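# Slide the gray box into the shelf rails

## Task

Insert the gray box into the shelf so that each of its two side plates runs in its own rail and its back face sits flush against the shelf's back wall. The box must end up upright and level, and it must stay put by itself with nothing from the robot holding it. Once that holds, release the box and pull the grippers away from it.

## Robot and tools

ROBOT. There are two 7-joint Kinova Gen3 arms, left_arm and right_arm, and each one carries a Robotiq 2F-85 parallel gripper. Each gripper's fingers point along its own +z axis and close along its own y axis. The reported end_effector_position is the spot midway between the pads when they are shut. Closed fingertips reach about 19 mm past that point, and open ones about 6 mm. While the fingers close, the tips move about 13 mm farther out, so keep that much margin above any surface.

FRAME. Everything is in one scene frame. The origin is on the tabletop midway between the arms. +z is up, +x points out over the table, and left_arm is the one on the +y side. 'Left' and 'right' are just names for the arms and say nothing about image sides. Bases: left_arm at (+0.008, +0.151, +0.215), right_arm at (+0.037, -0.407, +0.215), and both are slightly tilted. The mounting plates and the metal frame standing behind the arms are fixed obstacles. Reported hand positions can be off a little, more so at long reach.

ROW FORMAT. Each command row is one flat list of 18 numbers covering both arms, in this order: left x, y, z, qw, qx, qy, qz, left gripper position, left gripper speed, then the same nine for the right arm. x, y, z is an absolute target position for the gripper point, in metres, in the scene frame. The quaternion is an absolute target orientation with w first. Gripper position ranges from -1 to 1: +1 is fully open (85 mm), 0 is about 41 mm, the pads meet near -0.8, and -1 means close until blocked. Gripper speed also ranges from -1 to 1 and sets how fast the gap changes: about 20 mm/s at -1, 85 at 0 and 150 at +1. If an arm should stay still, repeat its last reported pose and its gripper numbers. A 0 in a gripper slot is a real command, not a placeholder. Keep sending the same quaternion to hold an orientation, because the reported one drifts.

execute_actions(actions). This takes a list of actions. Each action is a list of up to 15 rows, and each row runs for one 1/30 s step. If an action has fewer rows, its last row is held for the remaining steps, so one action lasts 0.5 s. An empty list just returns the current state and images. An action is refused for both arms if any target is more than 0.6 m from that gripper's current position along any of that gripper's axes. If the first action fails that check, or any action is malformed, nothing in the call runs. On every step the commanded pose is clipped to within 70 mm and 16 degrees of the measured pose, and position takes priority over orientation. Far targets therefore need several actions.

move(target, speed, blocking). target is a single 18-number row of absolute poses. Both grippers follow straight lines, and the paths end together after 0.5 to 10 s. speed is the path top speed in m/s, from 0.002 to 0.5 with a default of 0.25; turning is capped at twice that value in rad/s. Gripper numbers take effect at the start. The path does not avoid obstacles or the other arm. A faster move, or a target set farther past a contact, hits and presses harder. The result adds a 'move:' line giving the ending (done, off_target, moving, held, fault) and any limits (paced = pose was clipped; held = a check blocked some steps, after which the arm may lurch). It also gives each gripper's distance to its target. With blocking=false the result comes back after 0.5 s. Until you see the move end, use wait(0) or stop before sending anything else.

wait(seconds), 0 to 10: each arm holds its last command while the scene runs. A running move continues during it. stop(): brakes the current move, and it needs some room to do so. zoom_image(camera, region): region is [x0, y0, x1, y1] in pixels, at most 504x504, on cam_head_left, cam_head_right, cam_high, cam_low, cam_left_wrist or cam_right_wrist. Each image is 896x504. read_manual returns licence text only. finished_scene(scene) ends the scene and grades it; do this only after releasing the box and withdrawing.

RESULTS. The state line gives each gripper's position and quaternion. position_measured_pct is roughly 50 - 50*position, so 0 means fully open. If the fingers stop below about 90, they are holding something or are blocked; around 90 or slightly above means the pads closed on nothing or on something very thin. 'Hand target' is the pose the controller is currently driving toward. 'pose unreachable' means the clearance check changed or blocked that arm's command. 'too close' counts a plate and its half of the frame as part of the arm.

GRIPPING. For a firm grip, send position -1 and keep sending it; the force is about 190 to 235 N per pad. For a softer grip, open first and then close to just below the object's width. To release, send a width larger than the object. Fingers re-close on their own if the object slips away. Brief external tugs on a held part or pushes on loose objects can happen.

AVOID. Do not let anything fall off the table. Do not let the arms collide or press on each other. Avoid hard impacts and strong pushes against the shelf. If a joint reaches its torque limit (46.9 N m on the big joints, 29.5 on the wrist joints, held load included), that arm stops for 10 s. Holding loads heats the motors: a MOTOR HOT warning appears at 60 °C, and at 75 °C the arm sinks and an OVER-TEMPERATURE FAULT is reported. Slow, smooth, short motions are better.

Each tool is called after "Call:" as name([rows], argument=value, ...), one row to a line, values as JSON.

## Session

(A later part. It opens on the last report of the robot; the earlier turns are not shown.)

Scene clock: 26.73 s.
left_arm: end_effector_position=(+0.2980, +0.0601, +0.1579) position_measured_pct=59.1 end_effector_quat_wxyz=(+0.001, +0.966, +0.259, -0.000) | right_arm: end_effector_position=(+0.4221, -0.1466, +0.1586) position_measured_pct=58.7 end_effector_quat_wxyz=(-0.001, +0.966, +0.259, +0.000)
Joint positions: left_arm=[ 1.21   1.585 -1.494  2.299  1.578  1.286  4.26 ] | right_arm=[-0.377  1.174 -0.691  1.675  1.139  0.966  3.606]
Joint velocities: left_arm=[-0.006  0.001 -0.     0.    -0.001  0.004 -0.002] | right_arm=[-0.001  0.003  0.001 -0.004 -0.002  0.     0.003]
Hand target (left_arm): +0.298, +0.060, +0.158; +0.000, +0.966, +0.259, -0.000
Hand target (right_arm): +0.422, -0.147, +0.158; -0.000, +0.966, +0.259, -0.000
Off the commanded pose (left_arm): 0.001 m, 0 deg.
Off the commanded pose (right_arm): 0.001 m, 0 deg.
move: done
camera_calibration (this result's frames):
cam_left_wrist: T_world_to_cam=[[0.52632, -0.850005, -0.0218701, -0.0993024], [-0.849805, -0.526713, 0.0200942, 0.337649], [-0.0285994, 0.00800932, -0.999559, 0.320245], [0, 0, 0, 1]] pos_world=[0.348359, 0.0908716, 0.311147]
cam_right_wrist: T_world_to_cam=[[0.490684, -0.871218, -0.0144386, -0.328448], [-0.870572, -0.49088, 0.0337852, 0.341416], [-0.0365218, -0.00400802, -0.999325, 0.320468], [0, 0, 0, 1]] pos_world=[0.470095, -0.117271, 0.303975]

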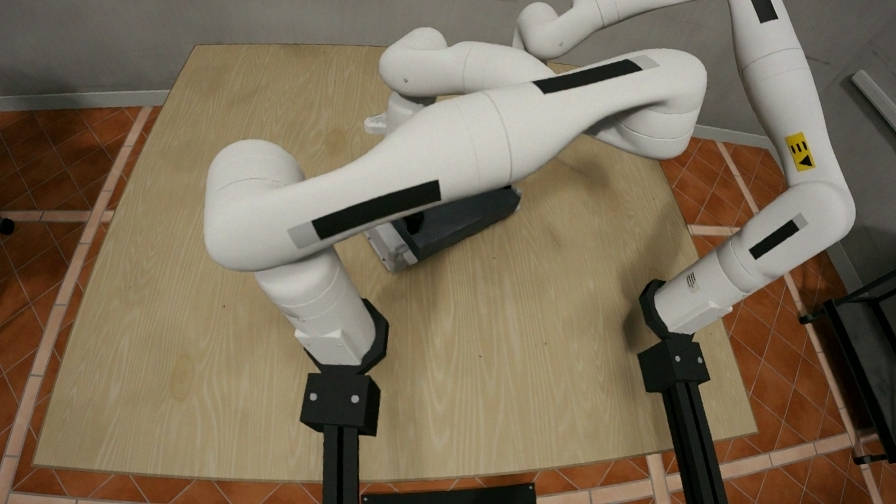

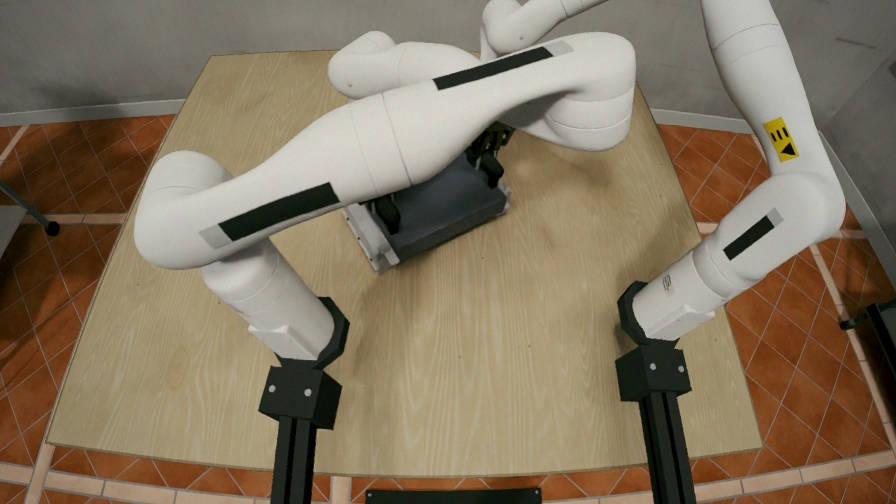

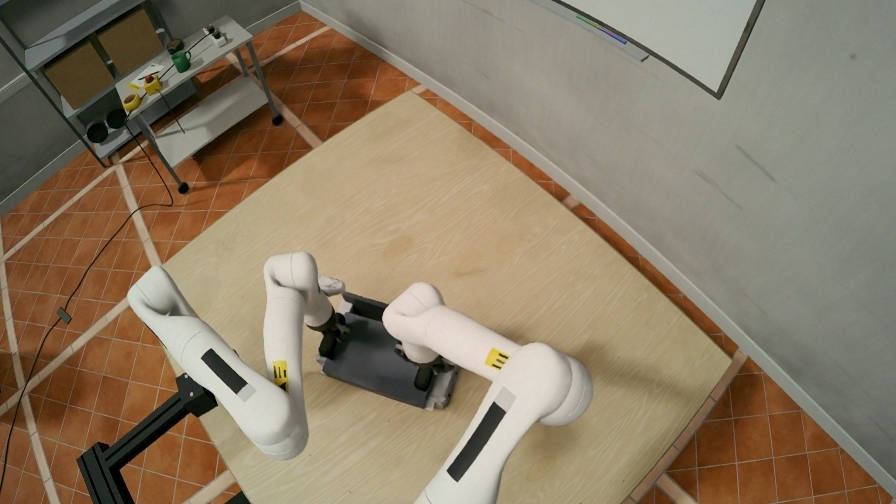

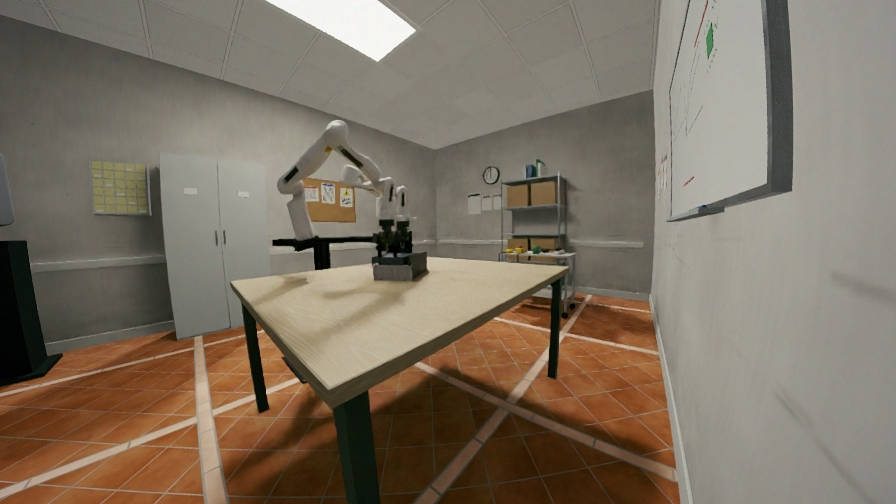

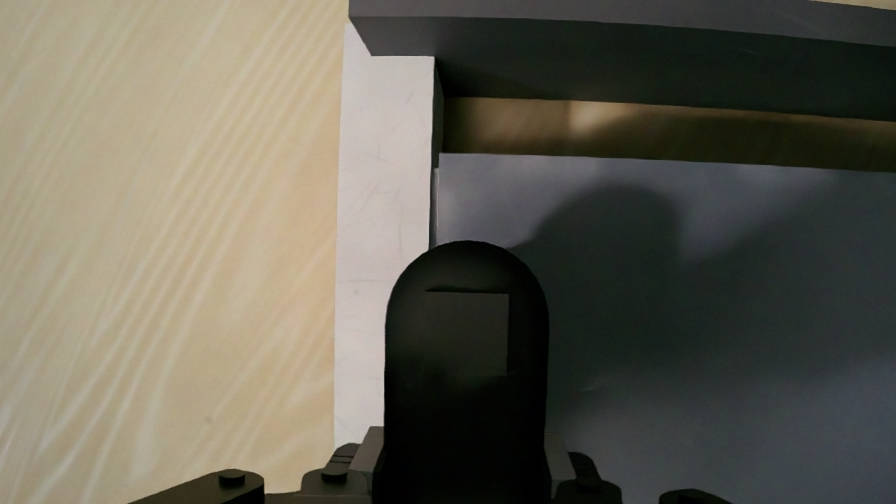

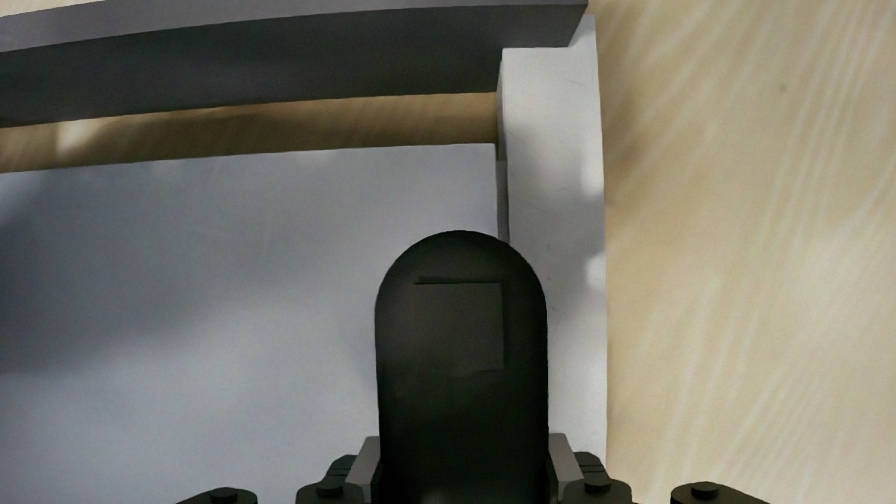

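Call:
move(target=[0.336,0.083,0.158,0,0.966,0.259,0,-1,0,0.460,-0.125,0.158,0,0.966,0.259,0,-1,0], speed=0.025)

Call:
move(target=[0.334,0.082,0.158,0,0.966,0.259,0,0.6,0,0.458,-0.126,0.158,0,0.966,0.259,0,0.6,0])

Call:
move(target=[0.334,0.10,0.27,0,0.966,0.259,0,0.6,0,0.458,-0.15,0.27,0,0.966,0.259,0,0.6,0])

Scene clock: 28.80 s.
left_arm: end_effector_position=(+0.3320, +0.0803, +0.1568) position_measured_pct=59.1 end_effector_quat_wxyz=(+0.001, +0.966, +0.258, -0.005) | right_arm: end_effector_position=(+0.4555, -0.1268, +0.1566) position_measured_pct=58.7 end_effector_quat_wxyz=(+0.001, +0.966, +0.259, -0.005)
Joint positions: left_arm=[ 1.093  1.575 -1.518  2.225  1.556  1.3    4.216] | right_arm=[-0.388  1.225 -0.698  1.512  1.09   1.036  3.731]
Joint velocities: left_arm=[-0.009  0.019  0.008 -0.014  0.011 -0.007  0.001] | right_arm=[-0.005  0.014  0.006 -0.014  0.007 -0.013  0.006]
Hand target (left_arm): +0.336, +0.083, +0.158; +0.000, +0.966, +0.259, -0.000
Hand target (right_arm): +0.460, -0.125, +0.158; -0.000, +0.966, +0.259, -0.000
Off the commanded pose (left_arm): 0.005 m, 1 deg.
Off the commanded pose (right_arm): 0.005 m, 1 deg.
move: off_target (left_arm, right_arm)
camera_calibration (this result's frames):
cam_left_wrist: T_world_to_cam=[[0.523858, -0.851479, -0.0235991, -0.0988953], [-0.850962, -0.524371, 0.029989, 0.375846], [-0.0379097, 0.00437198, -0.999272, 0.323226], [0, 0, 0, 1]] pos_world=[0.383891, 0.111463, 0.309385]
cam_right_wrist: T_world_to_cam=[[0.491992, -0.870512, -0.0123368, -0.328438], [-0.869437, -0.492018, 0.0446885, 0.377908], [-0.0449718, -0.0112603, -0.998925, 0.322688], [0, 0, 0, 1]] pos_world=[0.504668, -0.0963385, 0.301401]

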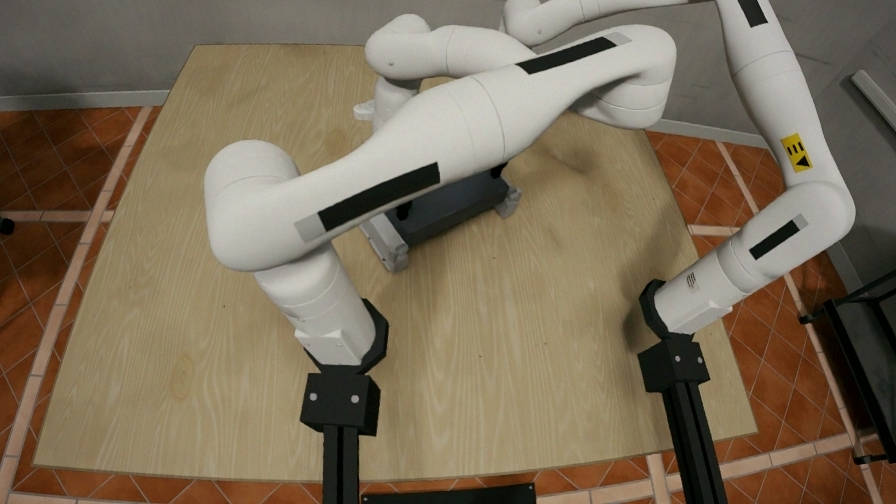

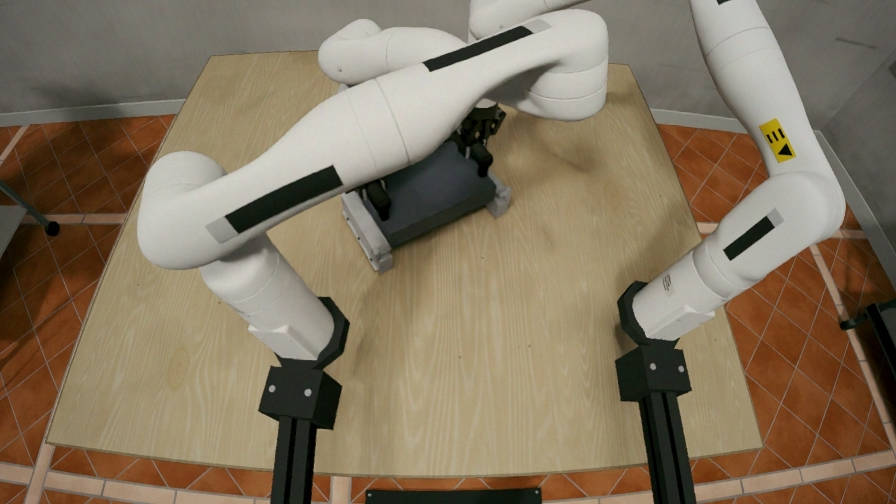

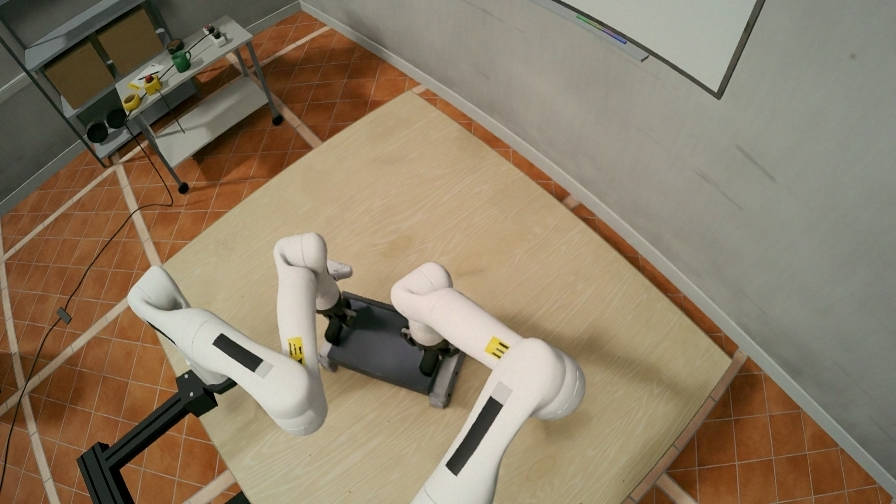

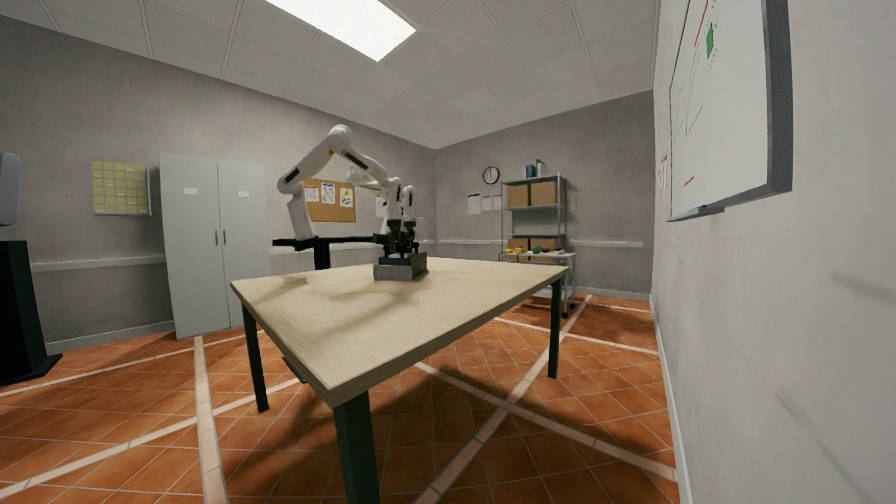

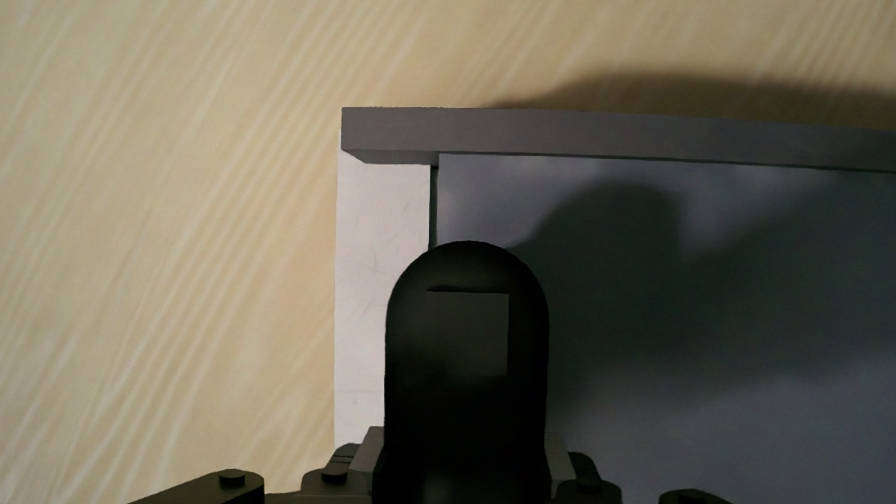

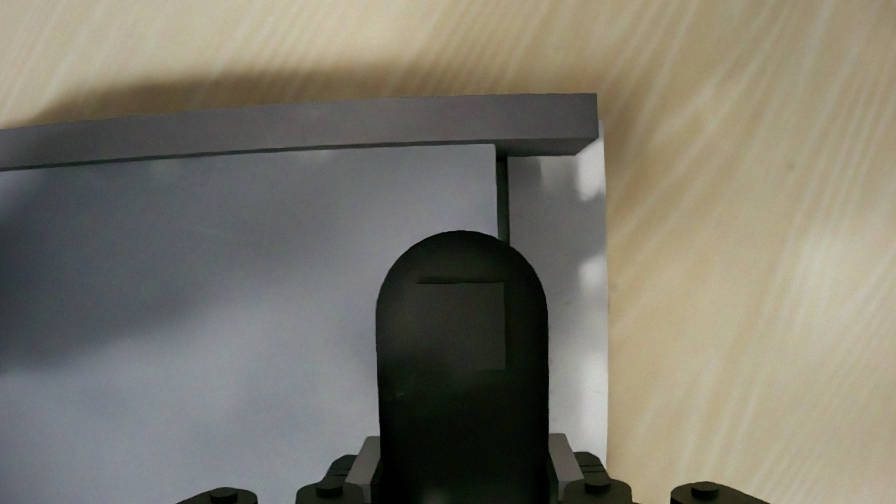

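Scene clock: 29.60 s.
left_arm: end_effector_position=(+0.3340, +0.0820, +0.1580) position_measured_pct=19.8 end_effector_quat_wxyz=(+0.000, +0.966, +0.259, -0.000) | right_arm: end_effector_position=(+0.4580, -0.1260, +0.1580) position_measured_pct=19.8 end_effector_quat_wxyz=(-0.000, +0.966, +0.259, -0.000)
Joint positions: left_arm=[ 1.096  1.576 -1.524  2.228  1.559  1.295  4.217] | right_arm=[-0.388  1.221 -0.697  1.515  1.097  1.03   3.726]
Joint velocities: left_arm=[ 0.001  0.     0.     0.001  0.    -0.     0.   ] | right_arm=[ 0.     0.001  0.    -0.     0.     0.001  0.   ]
Hand target (left_arm): +0.334, +0.082, +0.158; -0.000, +0.966, +0.259, +0.000
Hand target (right_arm): +0.458, -0.126, +0.158; -0.000, +0.966, +0.259, +0.000
Off the commanded pose (left_arm): 0.000 m, 0 deg.
Off the commanded pose (right_arm): 0.000 m, 0 deg.
move: done
camera_calibration (this result's frames):
cam_left_wrist: T_world_to_cam=[[0.526308, -0.849975, -0.0233171, -0.099409], [-0.849814, -0.526734, 0.0191712, 0.379925], [-0.0285769, 0.00972525, -0.999544, 0.321014], [0, 0, 0, 1]] pos_world=[0.384359, 0.112502, 0.311266]
cam_right_wrist: T_world_to_cam=[[0.491294, -0.870911, -0.0120177, -0.328802], [-0.870253, -0.491398, 0.0344497, 0.382504], [-0.0359081, -0.00646653, -0.999334, 0.320669], [0, 0, 0, 1]] pos_world=[0.505929, -0.0963213, 0.303327]

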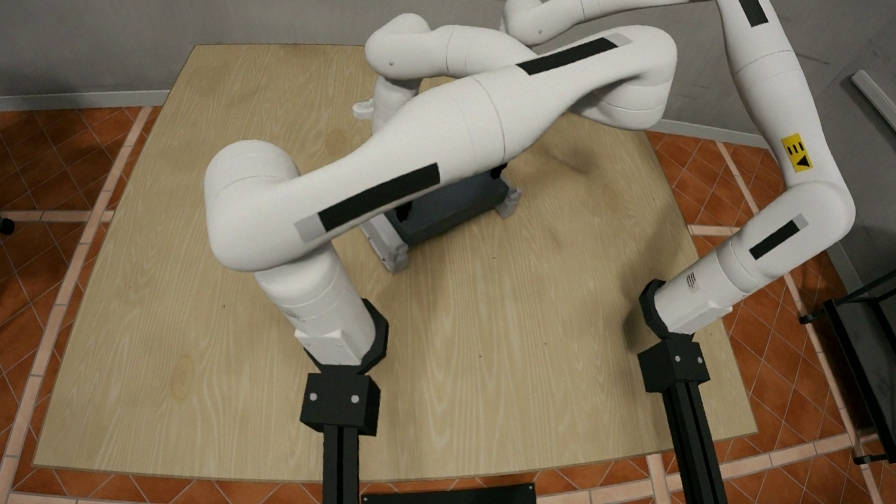

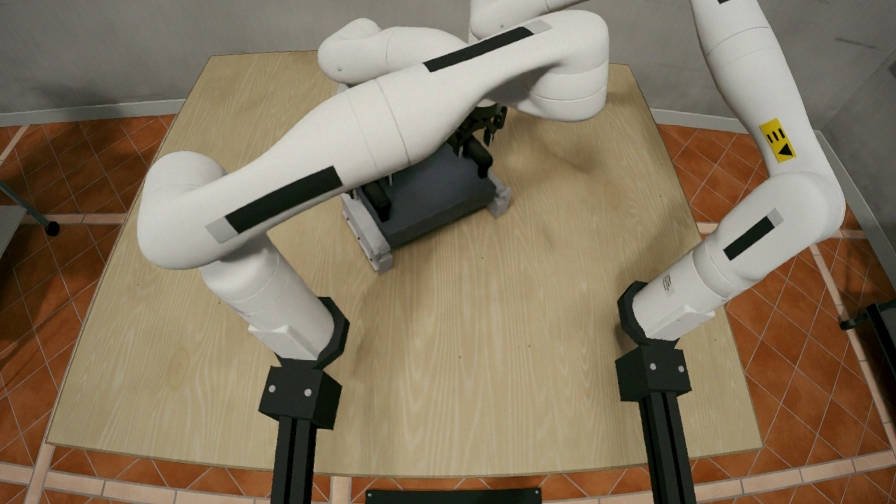

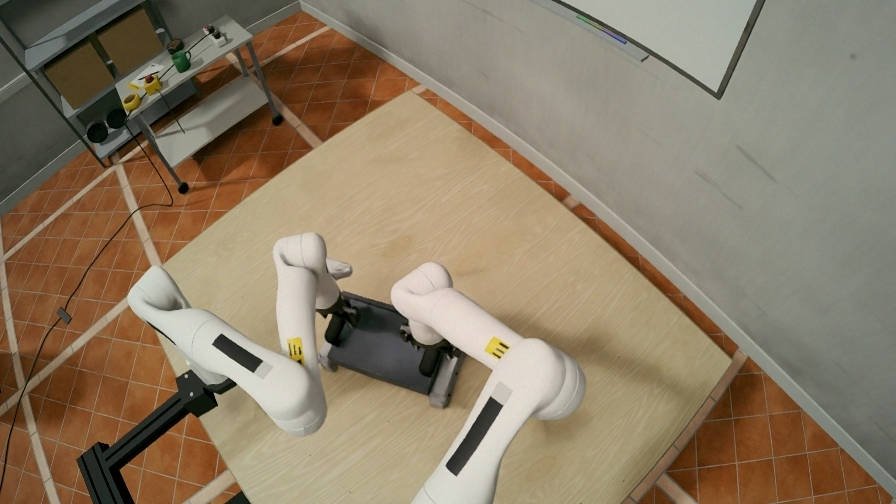

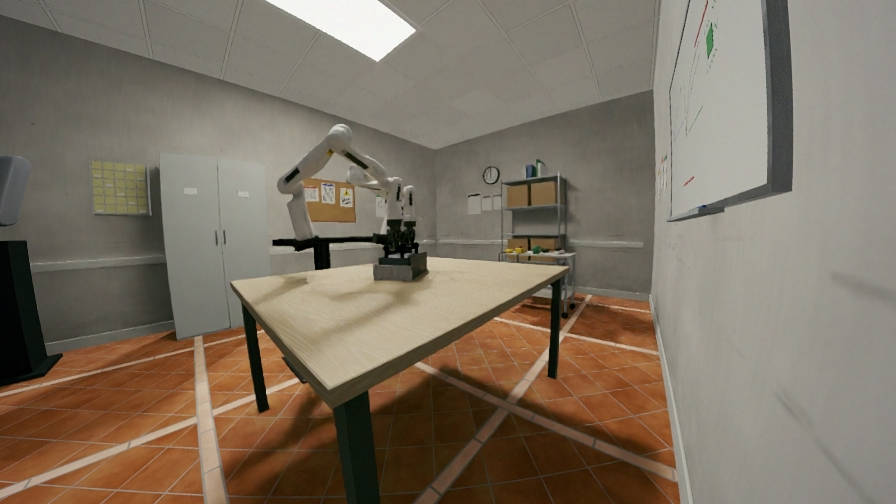

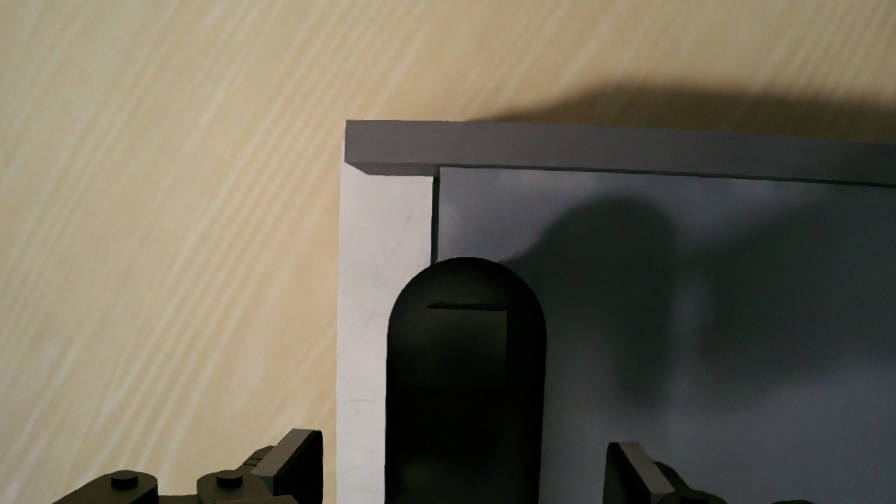

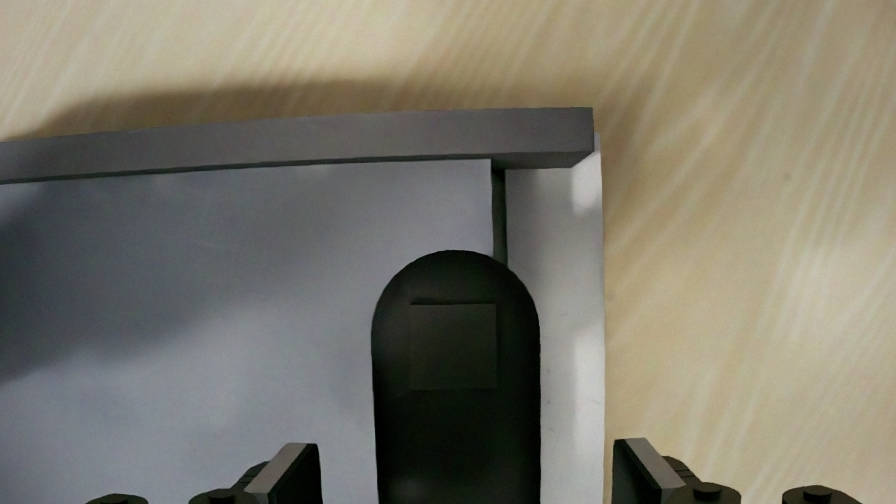

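Scene clock: 30.63 s.
left_arm: end_effector_position=(+0.3344, +0.1000, +0.2700) position_measured_pct=19.8 end_effector_quat_wxyz=(-0.000, +0.966, +0.259, +0.000) | right_arm: end_effector_position=(+0.4576, -0.1498, +0.2700) position_measured_pct=19.8 end_effector_quat_wxyz=(-0.000, +0.966, +0.259, -0.000)
Joint positions: left_arm=[ 1.154  1.357 -1.775  2.212  1.222  1.363  4.263] | right_arm=[-0.35   1.017 -0.796  1.545  0.947  1.178  3.812]
Joint velocities: left_arm=[ 0.002 -0.003 -0.002 -0.001  0.     0.003  0.001] | right_arm=[ 0.001 -0.005 -0.    -0.001 -0.     0.001  0.   ]
Hand target (left_arm): +0.334, +0.100, +0.270; -0.000, +0.966, +0.259, +0.000
Hand target (right_arm): +0.458, -0.150, +0.270; -0.000, +0.966, +0.259, -0.000
Off the commanded pose (left_arm): 0.000 m, 0 deg.
Off the commanded pose (right_arm): 0.000 m, 0 deg.
move: done
camera_calibration (this result's frames):
cam_left_wrist: T_world_to_cam=[[0.525761, -0.850297, -0.0238875, -0.0813699], [-0.850159, -0.526198, 0.0185793, 0.387799], [-0.0283674, 0.0105399, -0.999542, 0.432688], [0, 0, 0, 1]] pos_world=[0.384746, 0.13031, 0.423341]
cam_right_wrist: T_world_to_cam=[[0.491545, -0.870756, -0.0129313, -0.347809], [-0.870074, -0.491679, 0.0349636, 0.366363], [-0.0368028, -0.00593501, -0.999305, 0.432882], [0, 0, 0, 1]] pos_world=[0.505658, -0.120155, 0.415274]

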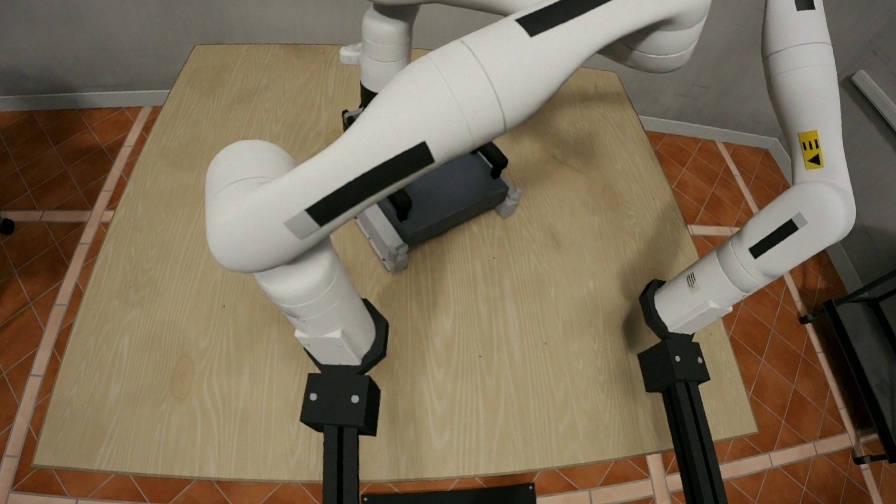

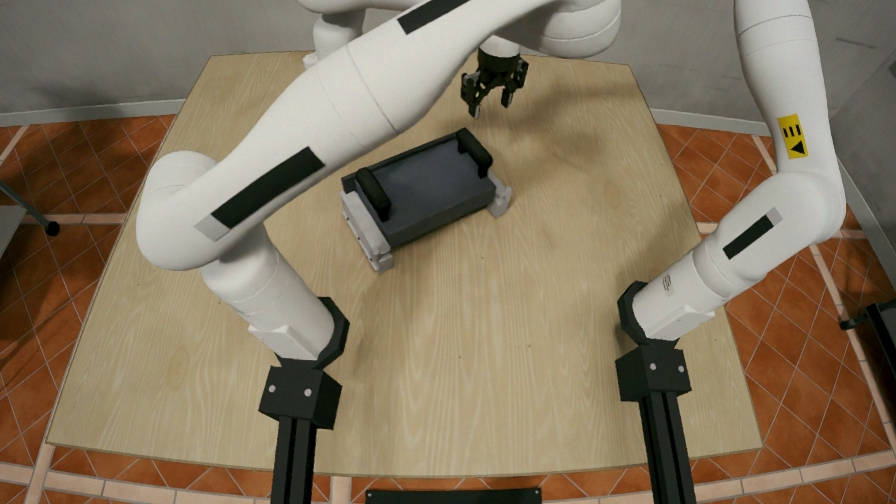

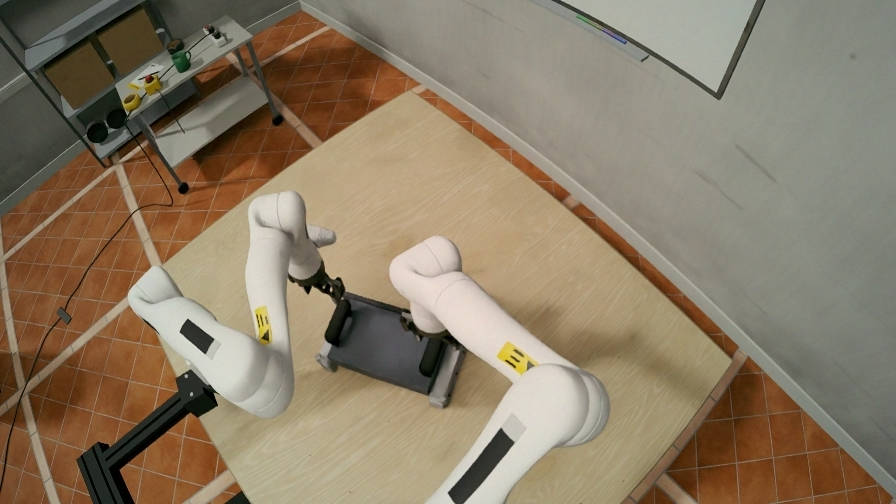

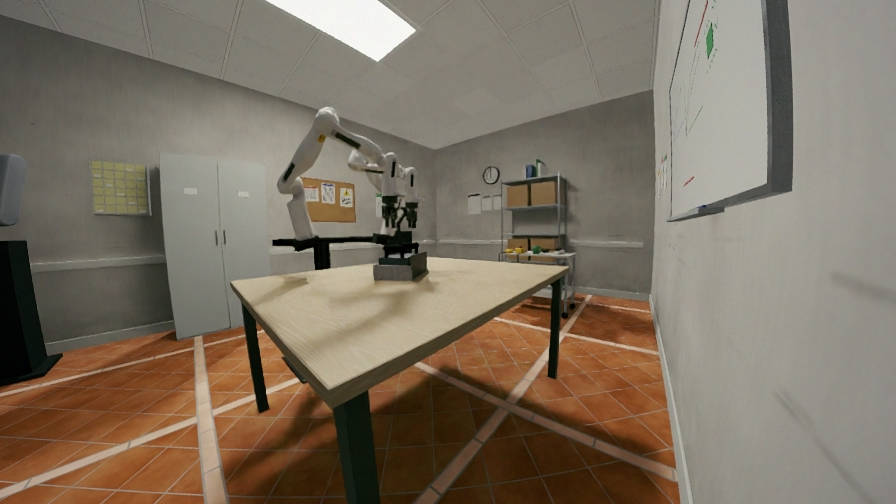

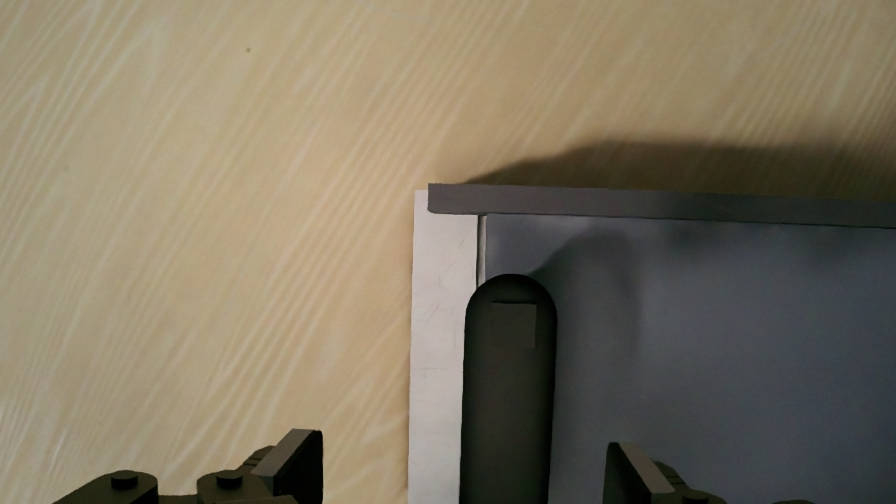

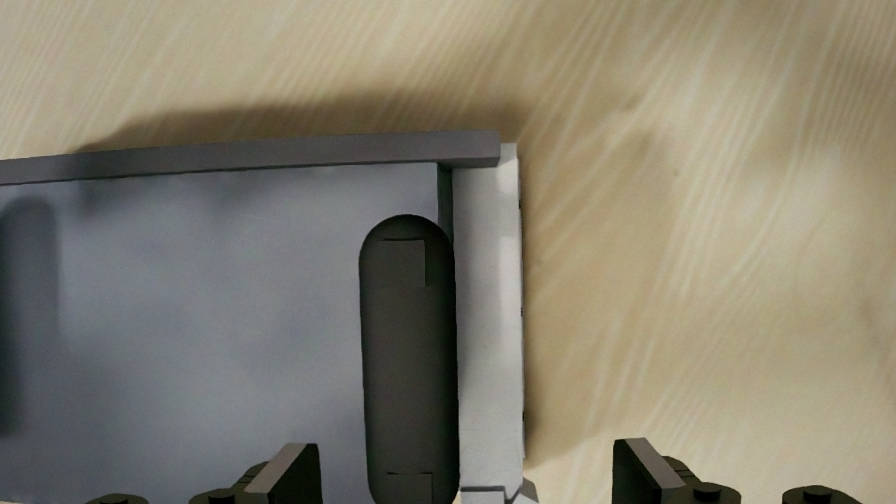

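Call:
finished_scene(scene=1)

The scene is finished: the task was done.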